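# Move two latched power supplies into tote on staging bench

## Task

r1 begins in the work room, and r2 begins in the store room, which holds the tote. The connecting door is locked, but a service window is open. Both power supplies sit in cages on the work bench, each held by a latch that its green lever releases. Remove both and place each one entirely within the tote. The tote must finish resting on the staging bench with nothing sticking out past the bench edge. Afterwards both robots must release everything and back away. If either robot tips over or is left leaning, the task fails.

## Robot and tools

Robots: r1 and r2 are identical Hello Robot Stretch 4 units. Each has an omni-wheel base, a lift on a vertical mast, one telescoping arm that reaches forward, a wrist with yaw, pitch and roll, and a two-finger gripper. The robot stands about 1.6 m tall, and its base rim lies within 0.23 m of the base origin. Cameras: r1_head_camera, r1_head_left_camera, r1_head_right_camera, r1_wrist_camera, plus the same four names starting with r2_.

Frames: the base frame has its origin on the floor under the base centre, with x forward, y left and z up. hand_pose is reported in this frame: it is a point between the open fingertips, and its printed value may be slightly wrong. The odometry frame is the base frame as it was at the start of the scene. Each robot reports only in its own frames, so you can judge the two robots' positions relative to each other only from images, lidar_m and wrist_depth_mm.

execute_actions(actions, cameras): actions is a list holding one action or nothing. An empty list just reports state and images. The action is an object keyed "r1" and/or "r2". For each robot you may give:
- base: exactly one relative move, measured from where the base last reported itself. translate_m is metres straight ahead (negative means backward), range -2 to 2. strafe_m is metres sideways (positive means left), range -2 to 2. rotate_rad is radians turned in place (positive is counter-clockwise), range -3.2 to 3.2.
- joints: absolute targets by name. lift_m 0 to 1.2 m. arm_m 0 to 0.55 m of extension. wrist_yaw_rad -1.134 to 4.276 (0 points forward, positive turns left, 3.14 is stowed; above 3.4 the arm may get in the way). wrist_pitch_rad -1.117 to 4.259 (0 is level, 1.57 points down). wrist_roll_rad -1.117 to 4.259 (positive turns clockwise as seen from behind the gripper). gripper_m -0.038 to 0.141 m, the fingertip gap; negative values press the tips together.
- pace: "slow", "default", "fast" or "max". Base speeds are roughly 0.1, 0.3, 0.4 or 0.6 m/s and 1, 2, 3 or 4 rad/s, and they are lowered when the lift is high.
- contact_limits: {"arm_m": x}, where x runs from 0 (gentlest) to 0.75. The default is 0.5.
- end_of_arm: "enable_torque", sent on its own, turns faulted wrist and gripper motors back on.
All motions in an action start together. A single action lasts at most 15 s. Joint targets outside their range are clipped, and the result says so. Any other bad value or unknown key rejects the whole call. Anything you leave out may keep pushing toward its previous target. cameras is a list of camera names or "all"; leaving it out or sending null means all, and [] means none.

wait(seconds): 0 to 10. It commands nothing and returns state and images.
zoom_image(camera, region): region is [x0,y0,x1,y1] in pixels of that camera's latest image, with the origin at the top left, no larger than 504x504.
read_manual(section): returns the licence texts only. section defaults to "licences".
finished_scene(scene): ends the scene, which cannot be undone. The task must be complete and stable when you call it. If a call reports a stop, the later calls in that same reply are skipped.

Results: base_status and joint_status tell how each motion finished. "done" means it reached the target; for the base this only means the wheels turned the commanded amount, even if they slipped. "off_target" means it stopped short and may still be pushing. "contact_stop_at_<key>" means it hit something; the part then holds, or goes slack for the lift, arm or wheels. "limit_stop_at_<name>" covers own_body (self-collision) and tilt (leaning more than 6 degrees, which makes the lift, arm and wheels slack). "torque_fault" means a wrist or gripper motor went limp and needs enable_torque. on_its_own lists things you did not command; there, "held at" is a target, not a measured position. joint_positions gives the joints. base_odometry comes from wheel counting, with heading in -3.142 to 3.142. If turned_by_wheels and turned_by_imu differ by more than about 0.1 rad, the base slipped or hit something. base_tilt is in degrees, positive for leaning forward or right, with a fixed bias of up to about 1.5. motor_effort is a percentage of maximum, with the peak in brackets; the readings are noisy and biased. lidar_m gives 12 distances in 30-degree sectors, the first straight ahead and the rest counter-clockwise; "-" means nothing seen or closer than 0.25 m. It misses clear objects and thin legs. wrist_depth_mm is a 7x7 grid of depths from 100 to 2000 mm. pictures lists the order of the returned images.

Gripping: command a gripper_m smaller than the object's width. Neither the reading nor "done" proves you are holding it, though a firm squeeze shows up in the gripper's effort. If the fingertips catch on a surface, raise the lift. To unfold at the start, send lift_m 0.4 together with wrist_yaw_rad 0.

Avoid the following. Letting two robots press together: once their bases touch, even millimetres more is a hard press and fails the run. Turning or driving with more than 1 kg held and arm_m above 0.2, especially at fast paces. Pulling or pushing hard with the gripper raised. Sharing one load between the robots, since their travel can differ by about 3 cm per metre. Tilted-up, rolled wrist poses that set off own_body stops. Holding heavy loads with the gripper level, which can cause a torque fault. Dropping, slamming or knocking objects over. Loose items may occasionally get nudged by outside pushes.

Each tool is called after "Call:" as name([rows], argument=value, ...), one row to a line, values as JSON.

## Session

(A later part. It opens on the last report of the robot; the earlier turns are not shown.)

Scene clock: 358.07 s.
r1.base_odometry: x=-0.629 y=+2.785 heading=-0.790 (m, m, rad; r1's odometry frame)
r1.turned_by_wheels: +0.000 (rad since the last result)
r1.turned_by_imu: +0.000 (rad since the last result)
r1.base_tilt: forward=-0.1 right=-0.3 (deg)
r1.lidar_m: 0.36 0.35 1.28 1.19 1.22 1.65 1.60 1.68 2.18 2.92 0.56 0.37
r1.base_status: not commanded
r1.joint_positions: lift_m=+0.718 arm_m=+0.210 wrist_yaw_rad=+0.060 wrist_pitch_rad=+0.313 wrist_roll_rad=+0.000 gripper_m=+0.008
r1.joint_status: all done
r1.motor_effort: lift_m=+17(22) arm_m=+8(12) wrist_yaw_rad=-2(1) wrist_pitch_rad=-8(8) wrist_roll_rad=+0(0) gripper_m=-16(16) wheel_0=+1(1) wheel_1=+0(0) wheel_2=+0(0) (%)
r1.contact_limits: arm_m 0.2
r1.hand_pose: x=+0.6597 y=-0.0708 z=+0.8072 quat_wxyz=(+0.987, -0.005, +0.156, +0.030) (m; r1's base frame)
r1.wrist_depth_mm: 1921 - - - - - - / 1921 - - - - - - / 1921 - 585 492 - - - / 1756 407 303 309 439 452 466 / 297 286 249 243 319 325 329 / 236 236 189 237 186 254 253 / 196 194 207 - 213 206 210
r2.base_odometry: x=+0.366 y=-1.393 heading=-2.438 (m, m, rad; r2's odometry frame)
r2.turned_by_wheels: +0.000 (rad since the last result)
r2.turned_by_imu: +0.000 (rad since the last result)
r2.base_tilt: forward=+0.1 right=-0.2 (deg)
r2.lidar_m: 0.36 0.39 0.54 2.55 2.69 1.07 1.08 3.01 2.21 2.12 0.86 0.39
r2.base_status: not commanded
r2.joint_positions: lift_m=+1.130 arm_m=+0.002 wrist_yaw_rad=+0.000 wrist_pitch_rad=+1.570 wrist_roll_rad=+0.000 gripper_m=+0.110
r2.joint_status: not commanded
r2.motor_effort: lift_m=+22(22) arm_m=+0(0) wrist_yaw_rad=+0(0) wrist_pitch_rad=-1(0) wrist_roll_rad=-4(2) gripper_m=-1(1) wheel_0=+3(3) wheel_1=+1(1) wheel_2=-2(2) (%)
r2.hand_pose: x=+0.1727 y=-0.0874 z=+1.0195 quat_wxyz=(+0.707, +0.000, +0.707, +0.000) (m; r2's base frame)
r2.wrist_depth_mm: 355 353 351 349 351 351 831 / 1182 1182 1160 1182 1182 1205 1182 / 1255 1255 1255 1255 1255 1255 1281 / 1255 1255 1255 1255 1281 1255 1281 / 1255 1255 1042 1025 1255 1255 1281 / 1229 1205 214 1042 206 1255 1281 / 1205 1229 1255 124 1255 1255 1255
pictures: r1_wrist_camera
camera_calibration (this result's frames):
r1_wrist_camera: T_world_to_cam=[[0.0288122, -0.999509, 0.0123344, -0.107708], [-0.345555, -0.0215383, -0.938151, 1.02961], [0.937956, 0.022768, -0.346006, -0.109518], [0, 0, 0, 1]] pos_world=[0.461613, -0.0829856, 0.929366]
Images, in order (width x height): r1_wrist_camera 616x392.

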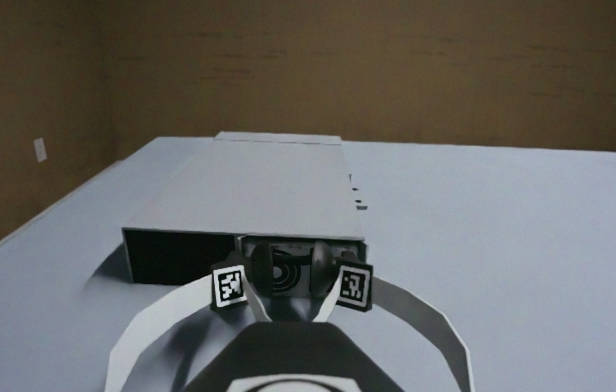

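Call:
execute_actions([
  {"r1":{"joints":{"arm_m":0.2175,"gripper_m":-0.015,"lift_m":0.7155},"pace":"slow","contact_limits":{"arm_m":0.2}}},
], cameras=[])

Call:
execute_actions([
  {"r1":{"joints":{"arm_m":0.2225,"gripper_m":-0.038,"lift_m":0.714},"pace":"slow","contact_limits":{"arm_m":0.2}}},
], cameras=[])

Call:
execute_actions([
  {"r1":{"joints":{"arm_m":0.214},"pace":"slow","contact_limits":{"arm_m":0.5}}},
], cameras=["r1_wrist_camera"])

Call:
zoom_image(camera="r1_wrist_camera", region=[190, 200, 420, 330])

Scene clock: 359.40 s.
r1.base_odometry: x=-0.629 y=+2.785 heading=-0.790 (m, m, rad; r1's odometry frame)
r1.turned_by_wheels: +0.000 (rad since the last result)
r1.turned_by_imu: +0.000 (rad since the last result)
r1.base_tilt: forward=+0.0 right=-0.3 (deg)
r1.lidar_m: 0.35 0.37 1.26 1.19 1.23 1.64 1.62 1.65 2.17 2.90 0.57 0.38
r1.base_status: not commanded
r1.joint_positions: lift_m=+0.716 arm_m=+0.216 wrist_yaw_rad=+0.060 wrist_pitch_rad=+0.314 wrist_roll_rad=+0.000 gripper_m=-0.014
r1.joint_status: all done
r1.motor_effort: lift_m=+17(18) arm_m=+9(13) wrist_yaw_rad=-1(9) wrist_pitch_rad=-12(12) wrist_roll_rad=-1(2) gripper_m=-25(24) wheel_0=+1(1) wheel_1=+1(1) wheel_2=-2(2) (%)
r1.contact_limits: arm_m 0.2
r1.hand_pose: x=+0.6659 y=-0.0709 z=+0.8049 quat_wxyz=(+0.987, -0.005, +0.156, +0.029) (m; r1's base frame)
r1.wrist_depth_mm: 1921 - - - - - - / 1921 - - - - - - / 1921 - 580 477 - - - / 1708 399 296 303 433 445 459 / 294 281 242 238 317 319 322 / 231 224 187 235 183 247 251 / 193 193 204 - 211 204 206
r2.base_odometry: x=+0.366 y=-1.393 heading=-2.438 (m, m, rad; r2's odometry frame)
r2.turned_by_wheels: +0.000 (rad since the last result)
r2.turned_by_imu: +0.000 (rad since the last result)
r2.base_tilt: forward=+0.1 right=-0.2 (deg)
r2.lidar_m: 0.39 0.40 0.56 2.58 2.72 1.14 1.09 3.00 2.19 2.12 0.83 0.40
r2.base_status: not commanded
r2.joint_positions: lift_m=+1.130 arm_m=+0.002 wrist_yaw_rad=+0.000 wrist_pitch_rad=+1.570 wrist_roll_rad=+0.000 gripper_m=+0.110
r2.joint_status: not commanded
r2.motor_effort: lift_m=+22(22) arm_m=+0(0) wrist_yaw_rad=+0(0) wrist_pitch_rad=-1(1) wrist_roll_rad=-3(5) gripper_m=-1(2) wheel_0=+3(3) wheel_1=+2(2) wheel_2=-2(2) (%)
r2.hand_pose: x=+0.1727 y=-0.0874 z=+1.0195 quat_wxyz=(+0.707, +0.000, +0.707, +0.000) (m; r2's base frame)
r2.wrist_depth_mm: 353 353 349 349 349 351 831 / 1182 1182 1182 1182 1182 1182 1182 / 1229 1229 1229 1255 1281 1281 1308 / 1229 1255 1255 1255 1255 1281 1255 / 1255 1229 1042 1042 1255 1255 1281 / 1229 1229 214 1008 205 1229 1281 / 1229 1229 1229 124 1255 1308 1229
pictures: none
No camera images: the call's "cameras" was empty. Leave "cameras" out to get every camera's image.

Scene clock: 360.47 s.
r1.base_odometry: x=-0.629 y=+2.785 heading=-0.790 (m, m, rad; r1's odometry frame)
r1.turned_by_wheels: +0.000 (rad since the last result)
r1.turned_by_imu: +0.000 (rad since the last result)
r1.base_tilt: forward=+0.0 right=-0.3 (deg)
r1.lidar_m: 0.35 0.38 1.28 1.19 1.21 1.62 1.60 1.69 2.18 2.93 0.54 0.39
r1.base_status: not commanded
r1.joint_positions: lift_m=+0.714 arm_m=+0.221 wrist_yaw_rad=+0.060 wrist_pitch_rad=+0.314 wrist_roll_rad=+0.000 gripper_m=-0.037
r1.joint_status: all done
r1.motor_effort: lift_m=+17(18) arm_m=+8(12) wrist_yaw_rad=-3(6) wrist_pitch_rad=-14(14) wrist_roll_rad=-3(2) gripper_m=-28(28) wheel_0=+1(1) wheel_1=+1(1) wheel_2=-1(2) (%)
r1.contact_limits: arm_m 0.2
r1.hand_pose: x=+0.6710 y=-0.0707 z=+0.8032 quat_wxyz=(+0.987, -0.005, +0.157, +0.030) (m; r1's base frame)
r1.wrist_depth_mm: 1863 - - - - - - / 1921 - - - - - - / 1921 - 564 466 - - - / 1756 397 290 298 427 439 449 / 289 268 238 231 298 314 317 / 230 163 196 232 184 246 246 / 191 191 201 - 206 200 204
r2.base_odometry: x=+0.366 y=-1.393 heading=-2.438 (m, m, rad; r2's odometry frame)
r2.turned_by_wheels: +0.000 (rad since the last result)
r2.turned_by_imu: +0.000 (rad since the last result)
r2.base_tilt: forward=+0.1 right=-0.2 (deg)
r2.lidar_m: 0.38 0.38 0.55 2.59 2.72 1.12 1.08 3.01 2.19 2.13 0.87 0.40
r2.base_status: not commanded
r2.joint_positions: lift_m=+1.130 arm_m=+0.002 wrist_yaw_rad=+0.000 wrist_pitch_rad=+1.570 wrist_roll_rad=+0.000 gripper_m=+0.110
r2.joint_status: not commanded
r2.motor_effort: lift_m=+22(22) arm_m=+0(0) wrist_yaw_rad=+0(0) wrist_pitch_rad=-1(0) wrist_roll_rad=-3(3) gripper_m=-1(2) wheel_0=+3(3) wheel_1=+1(1) wheel_2=-2(2) (%)
r2.hand_pose: x=+0.1727 y=-0.0874 z=+1.0195 quat_wxyz=(+0.707, +0.000, +0.707, +0.000) (m; r2's base frame)
r2.wrist_depth_mm: 353 351 349 349 349 353 831 / 1182 1160 1182 1182 1160 1205 1160 / 1255 1255 1255 1255 1255 1255 1281 / 1229 1255 1255 1229 1255 1255 1281 / 1255 1229 1042 1042 1255 1281 1281 / 1229 1229 214 1042 205 1255 1255 / 1205 1229 1255 124 1229 1255 1255
pictures: none
No camera images: the call's "cameras" was empty. Leave "cameras" out to get every camera's image.

Scene clock: 361.33 s.
r1.base_odometry: x=-0.629 y=+2.784 heading=-0.790 (m, m, rad; r1's odometry frame)
r1.turned_by_wheels: +0.000 (rad since the last result)
r1.turned_by_imu: +0.000 (rad since the last result)
r1.base_tilt: forward=+0.0 right=-0.4 (deg)
r1.lidar_m: 0.35 0.36 1.28 1.19 1.24 1.66 1.62 1.69 2.16 2.91 0.58 0.38
r1.base_status: not commanded
r1.joint_positions: lift_m=+0.714 arm_m=+0.216 wrist_yaw_rad=+0.063 wrist_pitch_rad=+0.314 wrist_roll_rad=+0.000 gripper_m=-0.037
r1.joint_status: all done
r1.motor_effort: lift_m=+19(19) arm_m=-12(9) wrist_yaw_rad=-9(11) wrist_pitch_rad=-12(13) wrist_roll_rad=+1(3) gripper_m=-30(31) wheel_0=-1(1) wheel_1=+0(1) wheel_2=+3(3) (%)
r1.contact_limits: arm_m 0.5
r1.hand_pose: x=+0.6664 y=-0.0701 z=+0.8033 quat_wxyz=(+0.987, -0.005, +0.156, +0.031) (m; r1's base frame)
r1.wrist_depth_mm: 1921 - - - - - - / 1921 - - - - - - / 1863 - 564 466 - - - / 1756 397 291 297 430 442 449 / 287 277 239 236 296 315 317 / 229 162 180 232 182 246 247 / 192 191 202 - 206 200 204
r2.base_odometry: x=+0.366 y=-1.393 heading=-2.438 (m, m, rad; r2's odometry frame)
r2.turned_by_wheels: +0.000 (rad since the last result)
r2.turned_by_imu: +0.000 (rad since the last result)
r2.base_tilt: forward=+0.1 right=-0.2 (deg)
r2.lidar_m: 0.37 0.39 0.58 2.55 2.70 1.13 1.09 3.00 2.18 2.12 0.86 0.39
r2.base_status: not commanded
r2.joint_positions: lift_m=+1.130 arm_m=+0.002 wrist_yaw_rad=+0.000 wrist_pitch_rad=+1.570 wrist_roll_rad=+0.000 gripper_m=+0.110
r2.joint_status: not commanded
r2.motor_effort: lift_m=+22(22) arm_m=-1(0) wrist_yaw_rad=+0(0) wrist_pitch_rad=-1(1) wrist_roll_rad=-5(3) gripper_m=-2(1) wheel_0=+3(3) wheel_1=+2(1) wheel_2=-2(2) (%)
r2.hand_pose: x=+0.1727 y=-0.0874 z=+1.0195 quat_wxyz=(+0.707, +0.000, +0.707, +0.000) (m; r2's base frame)
r2.wrist_depth_mm: 353 349 351 351 349 353 831 / 1182 1160 1160 1182 1182 1160 1205 / 1229 1255 1255 1255 1255 1281 1281 / 1255 1229 1229 1255 1281 1281 1255 / 1229 1255 1025 1025 1255 1255 1281 / 1255 1255 213 1042 205 1255 1255 / 1229 1229 1255 124 1229 1255 1281
pictures: r1_wrist_camera
camera_calibration (this result's frames):
r1_wrist_camera: T_world_to_cam=[[0.0315112, -0.999426, 0.0124271, -0.10898], [-0.346314, -0.0225804, -0.937847, 1.02852], [0.937589, 0.025249, -0.346827, -0.116042], [0, 0, 0, 1]] pos_world=[0.468425, -0.0827632, 0.925703]
Images, in order (width x height): r1_wrist_camera 616x392.

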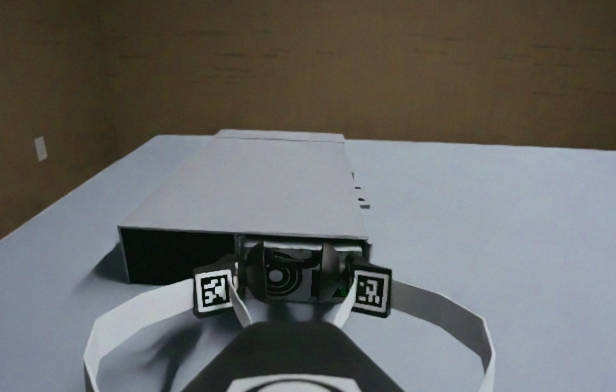

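Region (190, 200, 420, 330) of r1_wrist_camera's 616x392 image, scaled by 2.191; it fills the top 285 rows of this view, and the rest is white.

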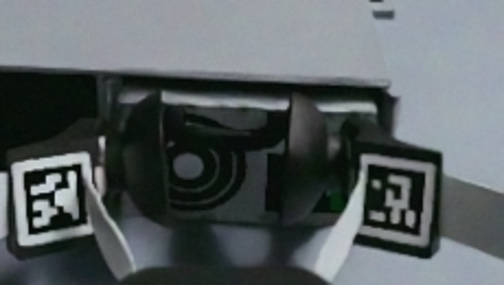

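Call:
execute_actions([
  {"r1":{"joints":{"arm_m":0.12},"pace":"slow","contact_limits":{"arm_m":0.5}}},
], cameras=["r1_wrist_camera"])

Scene clock: 363.67 s.
r1.base_odometry: x=-0.629 y=+2.784 heading=-0.790 (m, m, rad; r1's odometry frame)
r1.turned_by_wheels: +0.000 (rad since the last result)
r1.turned_by_imu: +0.000 (rad since the last result)
r1.base_tilt: forward=-0.1 right=-0.3 (deg)
r1.lidar_m: 0.36 0.37 1.28 1.19 1.25 1.64 1.62 1.68 2.19 2.93 0.55 0.38
r1.base_status: not commanded
r1.joint_positions: lift_m=+0.714 arm_m=+0.122 wrist_yaw_rad=+0.061 wrist_pitch_rad=+0.315 wrist_roll_rad=+0.000 gripper_m=-0.037
r1.joint_status: all done
r1.motor_effort: lift_m=+18(19) arm_m=-10(15) wrist_yaw_rad=-4(12) wrist_pitch_rad=-14(15) wrist_roll_rad=+1(1) gripper_m=-29(31) wheel_0=-1(1) wheel_1=+0(0) wheel_2=+1(3) (%)
r1.contact_limits: arm_m 0.5
r1.hand_pose: x=+0.5717 y=-0.0706 z=+0.8030 quat_wxyz=(+0.987, -0.005, +0.157, +0.030) (m; r1's base frame)
r1.wrist_depth_mm: 1808 - - - - - - / 1863 - - - - - - / 1863 - 521 469 668 707 741 / 1756 402 357 309 424 436 452 / 289 294 286 236 312 314 320 / 229 163 195 231 182 246 247 / 192 192 202 - 208 201 204
r2.base_odometry: x=+0.366 y=-1.393 heading=-2.438 (m, m, rad; r2's odometry frame)
r2.turned_by_wheels: +0.000 (rad since the last result)
r2.turned_by_imu: +0.001 (rad since the last result)
r2.base_tilt: forward=+0.1 right=-0.2 (deg)
r2.lidar_m: 0.38 0.40 0.56 2.58 2.71 1.13 1.08 3.02 2.20 2.13 0.87 0.38
r2.base_status: not commanded
r2.joint_positions: lift_m=+1.130 arm_m=+0.002 wrist_yaw_rad=+0.000 wrist_pitch_rad=+1.570 wrist_roll_rad=+0.000 gripper_m=+0.110
r2.joint_status: not commanded
r2.motor_effort: lift_m=+22(22) arm_m=-1(0) wrist_yaw_rad=+0(0) wrist_pitch_rad=-1(1) wrist_roll_rad=-3(4) gripper_m=-1(2) wheel_0=+3(3) wheel_1=+1(1) wheel_2=-2(2) (%)
r2.hand_pose: x=+0.1727 y=-0.0874 z=+1.0195 quat_wxyz=(+0.707, +0.000, +0.707, +0.000) (m; r2's base frame)
r2.wrist_depth_mm: 353 349 351 349 351 351 842 / 1160 1182 1160 1160 1182 1182 1182 / 1255 1255 1255 1281 1255 1281 1281 / 1255 1255 1255 1255 1255 1281 1281 / 1255 1229 1025 1042 1255 1281 1255 / 1255 1229 214 1042 205 1255 1281 / 1229 1255 1229 124 1255 1255 1255
pictures: r1_wrist_camera
camera_calibration (this result's frames):
r1_wrist_camera: T_world_to_cam=[[0.0296419, -0.999483, 0.0124645, -0.105491], [-0.347471, -0.0219957, -0.937433, 0.995774], [0.937222, 0.0234562, -0.347943, -0.0264137], [0, 0, 0, 1]] pos_world=[0.373885, -0.082914, 0.925596]
Images, in order (width x height): r1_wrist_camera 616x392.

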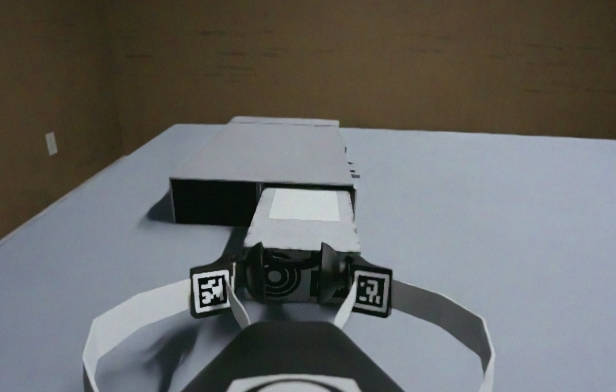

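Call:
execute_actions([
  {"r1":{"joints":{"arm_m":0.005},"pace":"slow","contact_limits":{"arm_m":0.5}}},
], cameras=["r1_wrist_camera"])

Call:
execute_actions([
  {"r1":{"base":{"translate_m":-0.03},"joints":{"gripper_m":0.04},"pace":"slow"}},
], cameras=["r1_wrist_camera"])

Scene clock: 366.23 s.
r1.base_odometry: x=-0.629 y=+2.784 heading=-0.790 (m, m, rad; r1's odometry frame)
r1.turned_by_wheels: +0.000 (rad since the last result)
r1.turned_by_imu: +0.000 (rad since the last result)
r1.base_tilt: forward=-0.1 right=-0.4 (deg)
r1.lidar_m: 0.33 0.35 1.28 1.20 1.25 1.63 1.62 1.65 2.17 2.88 0.57 0.39
r1.base_status: not commanded
r1.joint_positions: lift_m=+0.714 arm_m=+0.007 wrist_yaw_rad=+0.060 wrist_pitch_rad=+0.316 wrist_roll_rad=+0.000 gripper_m=-0.037
r1.joint_status: all done
r1.motor_effort: lift_m=+19(19) arm_m=-9(10) wrist_yaw_rad=-2(4) wrist_pitch_rad=-20(19) wrist_roll_rad=-2(0) gripper_m=-27(29) wheel_0=-1(1) wheel_1=+0(0) wheel_2=+1(1) (%)
r1.contact_limits: arm_m 0.5
r1.hand_pose: x=+0.4565 y=-0.0707 z=+0.8026 quat_wxyz=(+0.987, -0.005, +0.157, +0.030) (m; r1's base frame)
r1.wrist_depth_mm: 1808 - - - - - - / 1921 - - - - - - / 1921 - 569 539 683 723 768 / 1756 404 410 312 427 436 445 / 290 297 286 236 309 317 320 / 230 163 195 233 182 247 246 / 193 193 202 - 208 201 205
r2.base_odometry: x=+0.366 y=-1.393 heading=-2.438 (m, m, rad; r2's odometry frame)
r2.turned_by_wheels: +0.000 (rad since the last result)
r2.turned_by_imu: +0.001 (rad since the last result)
r2.base_tilt: forward=+0.1 right=-0.3 (deg)
r2.lidar_m: 0.38 0.40 0.55 2.54 2.73 1.13 1.08 3.01 2.20 2.14 0.88 0.40
r2.base_status: not commanded
r2.joint_positions: lift_m=+1.130 arm_m=+0.002 wrist_yaw_rad=+0.000 wrist_pitch_rad=+1.570 wrist_roll_rad=+0.000 gripper_m=+0.110
r2.joint_status: not commanded
r2.motor_effort: lift_m=+22(22) arm_m=+0(1) wrist_yaw_rad=+0(0) wrist_pitch_rad=-1(1) wrist_roll_rad=-3(3) gripper_m=-1(1) wheel_0=+3(3) wheel_1=+2(2) wheel_2=-2(2) (%)
r2.hand_pose: x=+0.1727 y=-0.0874 z=+1.0195 quat_wxyz=(+0.707, +0.000, +0.707, +0.000) (m; r2's base frame)
r2.wrist_depth_mm: 353 351 349 349 351 351 842 / 1182 1205 1182 1160 1182 1182 1182 / 1255 1255 1255 1255 1255 1281 1255 / 1229 1229 1255 1255 1255 1255 1255 / 1255 1229 1025 1042 1281 1281 1255 / 1229 1229 213 1025 205 1255 1255 / 1229 1229 1229 124 1255 1255 1255
pictures: r1_wrist_camera
camera_calibration (this result's frames):
r1_wrist_camera: T_world_to_cam=[[0.0291953, -0.999495, 0.0125207, -0.10205], [-0.348847, -0.0219267, -0.936923, 0.955572], [0.936725, 0.0229859, -0.349311, 0.0827581], [0, 0, 0, 1]] pos_world=[0.258806, -0.0829485, 0.925484]
Images, in order (width x height): r1_wrist_camera 616x392.

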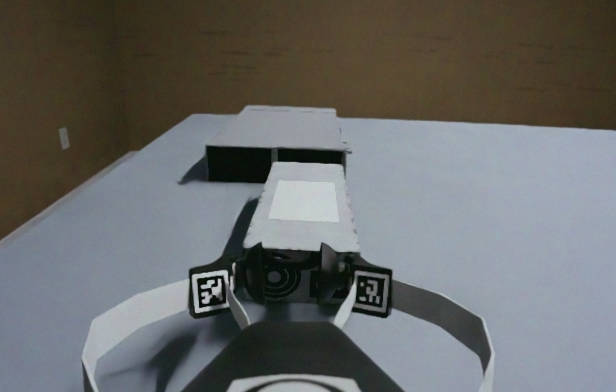

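Scene clock: 368.90 s.
r1.base_odometry: x=-0.650 y=+2.806 heading=-0.790 (m, m, rad; r1's odometry frame)
r1.turned_by_wheels: +0.000 (rad since the last result)
r1.turned_by_imu: +0.000 (rad since the last result)
r1.base_tilt: forward=-0.1 right=-0.4 (deg)
r1.lidar_m: 0.36 0.38 1.26 1.19 1.26 1.62 1.57 1.66 2.12 2.92 0.60 0.44
r1.base_status: done
r1.joint_positions: lift_m=+0.714 arm_m=+0.007 wrist_yaw_rad=+0.060 wrist_pitch_rad=+0.312 wrist_roll_rad=+0.000 gripper_m=+0.040
r1.joint_status: all done
r1.motor_effort: lift_m=+19(19) arm_m=-9(9) wrist_yaw_rad=+0(2) wrist_pitch_rad=-7(19) wrist_roll_rad=-1(2) gripper_m=-2(30) wheel_0=-1(3) wheel_1=-1(3) wheel_2=+1(6) (%)
r1.hand_pose: x=+0.4567 y=-0.0708 z=+0.8038 quat_wxyz=(+0.987, -0.005, +0.155, +0.030) (m; r1's base frame)
r1.wrist_depth_mm: 1921 - - - - - - / 1921 - - - - - - / 1863 - 585 554 707 741 788 / 1756 407 418 320 439 449 459 / 296 301 277 249 319 320 325 / 233 235 197 237 195 251 253 / 195 193 205 - 207 204 208
r2.base_odometry: x=+0.366 y=-1.393 heading=-2.438 (m, m, rad; r2's odometry frame)
r2.turned_by_wheels: +0.000 (rad since the last result)
r2.turned_by_imu: +0.001 (rad since the last result)
r2.base_tilt: forward=+0.1 right=-0.2 (deg)
r2.lidar_m: 0.37 0.40 0.55 2.56 2.74 1.13 1.08 2.99 2.21 2.12 0.86 0.38
r2.base_status: not commanded
r2.joint_positions: lift_m=+1.130 arm_m=+0.002 wrist_yaw_rad=+0.000 wrist_pitch_rad=+1.570 wrist_roll_rad=+0.000 gripper_m=+0.110
r2.joint_status: not commanded
r2.motor_effort: lift_m=+22(22) arm_m=+0(1) wrist_yaw_rad=-1(0) wrist_pitch_rad=-1(1) wrist_roll_rad=-3(4) gripper_m=-1(1) wheel_0=+3(3) wheel_1=+2(1) wheel_2=-2(2) (%)
r2.hand_pose: x=+0.1727 y=-0.0874 z=+1.0195 quat_wxyz=(+0.707, +0.000, +0.707, +0.000) (m; r2's base frame)
r2.wrist_depth_mm: 353 351 351 349 351 351 831 / 1182 1182 1160 1182 1182 1182 1182 / 1255 1255 1255 1255 1255 1255 1255 / 1229 1255 1255 1255 1255 1281 1255 / 1229 1255 1025 1042 1255 1281 1281 / 1229 1229 213 1025 205 1255 1281 / 1229 1255 1255 124 1255 1255 1255
pictures: r1_wrist_camera
camera_calibration (this result's frames):
r1_wrist_camera: T_world_to_cam=[[0.0287115, -0.999511, 0.0123865, -0.101841], [-0.344834, -0.0215349, -0.938416, 0.95615], [0.938224, 0.0226721, -0.345284, 0.0790146], [0, 0, 0, 1]] pos_world=[0.258504, -0.0829921, 0.925811]
Images, in order (width x height): r1_wrist_camera 616x392.

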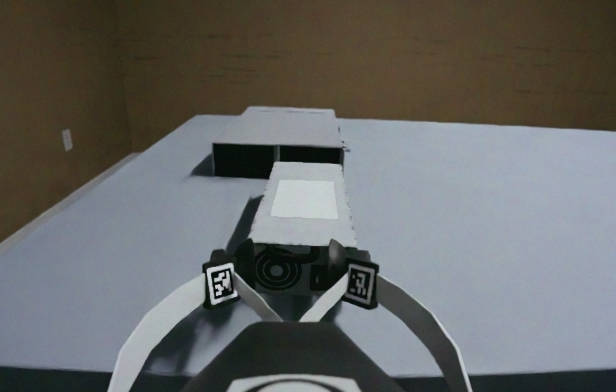

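Call:
execute_actions([
  {"r1":{"base":{"strafe_m":0.0},"joints":{"lift_m":0.96},"pace":"fast"}},
], cameras=[])

Call:
execute_actions([
  {"r1":{"base":{"strafe_m":0.008},"joints":{"arm_m":0.37,"wrist_pitch_rad":1.54,"wrist_yaw_rad":0.0,"gripper_m":0.11},"pace":"fast"}},
], cameras=["r1_wrist_camera"])

Scene clock: 370.77 s.
r1.base_odometry: x=-0.650 y=+2.806 heading=-0.790 (m, m, rad; r1's odometry frame)
r1.turned_by_wheels: +0.000 (rad since the last result)
r1.turned_by_imu: +0.000 (rad since the last result)
r1.base_tilt: forward=-0.1 right=-0.4 (deg)
r1.lidar_m: 0.36 0.41 1.27 1.20 1.25 1.65 1.56 1.63 2.14 2.91 0.58 0.42
r1.base_status: done
r1.joint_positions: lift_m=+0.960 arm_m=+0.007 wrist_yaw_rad=+0.060 wrist_pitch_rad=+0.312 wrist_roll_rad=+0.000 gripper_m=+0.040
r1.joint_status: all done
r1.motor_effort: lift_m=+22(24) arm_m=-9(9) wrist_yaw_rad=+0(1) wrist_pitch_rad=-8(8) wrist_roll_rad=-2(1) gripper_m=-4(3) wheel_0=+0(1) wheel_1=+0(2) wheel_2=+0(0) (%)
r1.hand_pose: x=+0.4567 y=-0.0708 z=+1.0494 quat_wxyz=(+0.987, -0.005, +0.155, +0.030) (m; r1's base frame)
r1.wrist_depth_mm: 1921 - - - - - - / 1863 - - - - - - / 1921 - - - - - - / 1863 - - - - - - / 1863 - 723 691 798 798 809 / 1661 1618 197 569 196 621 627 / 1366 492 512 - 521 512 535
r2.base_odometry: x=+0.366 y=-1.393 heading=-2.438 (m, m, rad; r2's odometry frame)
r2.turned_by_wheels: +0.000 (rad since the last result)
r2.turned_by_imu: +0.000 (rad since the last result)
r2.base_tilt: forward=+0.1 right=-0.2 (deg)
r2.lidar_m: 0.38 0.40 0.58 2.55 2.72 1.15 1.07 2.98 2.19 2.11 0.88 0.41
r2.base_status: not commanded
r2.joint_positions: lift_m=+1.130 arm_m=+0.002 wrist_yaw_rad=+0.000 wrist_pitch_rad=+1.570 wrist_roll_rad=+0.000 gripper_m=+0.110
r2.joint_status: not commanded
r2.motor_effort: lift_m=+22(22) arm_m=+0(0) wrist_yaw_rad=+0(0) wrist_pitch_rad=-1(1) wrist_roll_rad=-3(3) gripper_m=-1(1) wheel_0=+3(3) wheel_1=+2(2) wheel_2=-2(2) (%)
r2.hand_pose: x=+0.1727 y=-0.0874 z=+1.0195 quat_wxyz=(+0.707, +0.000, +0.707, +0.000) (m; r2's base frame)
r2.wrist_depth_mm: 353 351 351 349 349 353 831 / 1182 1182 1182 1182 1182 1182 1182 / 1229 1229 1229 1255 1255 1281 1255 / 1229 1229 1255 1281 1281 1255 1255 / 1229 1255 1025 1025 1255 1281 1255 / 1229 1229 214 1042 205 1281 1255 / 1229 1229 1255 123 1255 1255 1255
pictures: none
No camera images: the call's "cameras" was empty. Leave "cameras" out to get every camera's image.

Scene clock: 372.60 s.
r1.base_odometry: x=-0.644 y=+2.811 heading=-0.790 (m, m, rad; r1's odometry frame)
r1.turned_by_wheels: +0.000 (rad since the last result)
r1.turned_by_imu: +0.000 (rad since the last result)
r1.base_tilt: forward=+0.0 right=-0.4 (deg)
r1.lidar_m: 0.36 0.39 1.27 1.18 1.25 1.66 1.59 1.63 2.13 2.97 0.60 0.42
r1.base_status: done
r1.joint_positions: lift_m=+0.960 arm_m=+0.368 wrist_yaw_rad=+0.000 wrist_pitch_rad=+1.540 wrist_roll_rad=+0.000 gripper_m=+0.110
r1.joint_status: all done
r1.motor_effort: lift_m=+23(23) arm_m=+8(8) wrist_yaw_rad=-2(4) wrist_pitch_rad=+0(1) wrist_roll_rad=+0(1) gripper_m=+0(5) wheel_0=-1(5) wheel_1=+0(9) wheel_2=+1(0) (%)
r1.hand_pose: x=+0.5483 y=-0.0874 z=+0.8497 quat_wxyz=(+0.718, +0.000, +0.696, +0.000) (m; r1's base frame)
r1.wrist_depth_mm: 297 298 300 303 307 312 314 / 297 298 301 306 310 312 317 / 298 303 306 271 312 315 317 / 303 304 306 272 315 319 322 / 303 306 307 273 317 322 324 / 301 307 271 273 317 322 324 / 307 309 312 - 320 324 327
r2.base_odometry: x=+0.366 y=-1.393 heading=-2.438 (m, m, rad; r2's odometry frame)
r2.turned_by_wheels: +0.000 (rad since the last result)
r2.turned_by_imu: +0.000 (rad since the last result)
r2.base_tilt: forward=+0.1 right=-0.2 (deg)
r2.lidar_m: 0.37 0.41 0.56 2.56 2.71 1.13 1.08 3.01 2.22 2.14 0.83 0.38
r2.base_status: not commanded
r2.joint_positions: lift_m=+1.130 arm_m=+0.002 wrist_yaw_rad=+0.000 wrist_pitch_rad=+1.570 wrist_roll_rad=+0.000 gripper_m=+0.110
r2.joint_status: not commanded
r2.motor_effort: lift_m=+22(22) arm_m=-1(0) wrist_yaw_rad=+0(0) wrist_pitch_rad=-1(2) wrist_roll_rad=-3(0) gripper_m=-1(2) wheel_0=+3(3) wheel_1=+1(2) wheel_2=-2(2) (%)
r2.hand_pose: x=+0.1727 y=-0.0874 z=+1.0195 quat_wxyz=(+0.707, +0.000, +0.707, +0.000) (m; r2's base frame)
r2.wrist_depth_mm: 353 351 351 349 351 351 831 / 1182 1160 1160 1205 1182 1205 1205 / 1255 1229 1255 1255 1255 1255 1281 / 1229 1229 1255 1255 1281 1281 1255 / 1229 1255 1042 1025 1255 1255 1281 / 1255 1255 214 1025 205 1281 1255 / 1229 1229 1255 124 1229 1255 1255
pictures: r1_wrist_camera
camera_calibration (this result's frames):
r1_wrist_camera: T_world_to_cam=[[0.00158983, -0.999438, 0.0334888, -0.124663], [-0.999951, -0.00126033, 0.00985797, 0.585709], [-0.00981022, -0.0335028, -0.99939, 1.07996], [0, 0, 0, 1]] pos_world=[0.596473, -0.0876727, 1.0777]
Images, in order (width x height): r1_wrist_camera 616x392.

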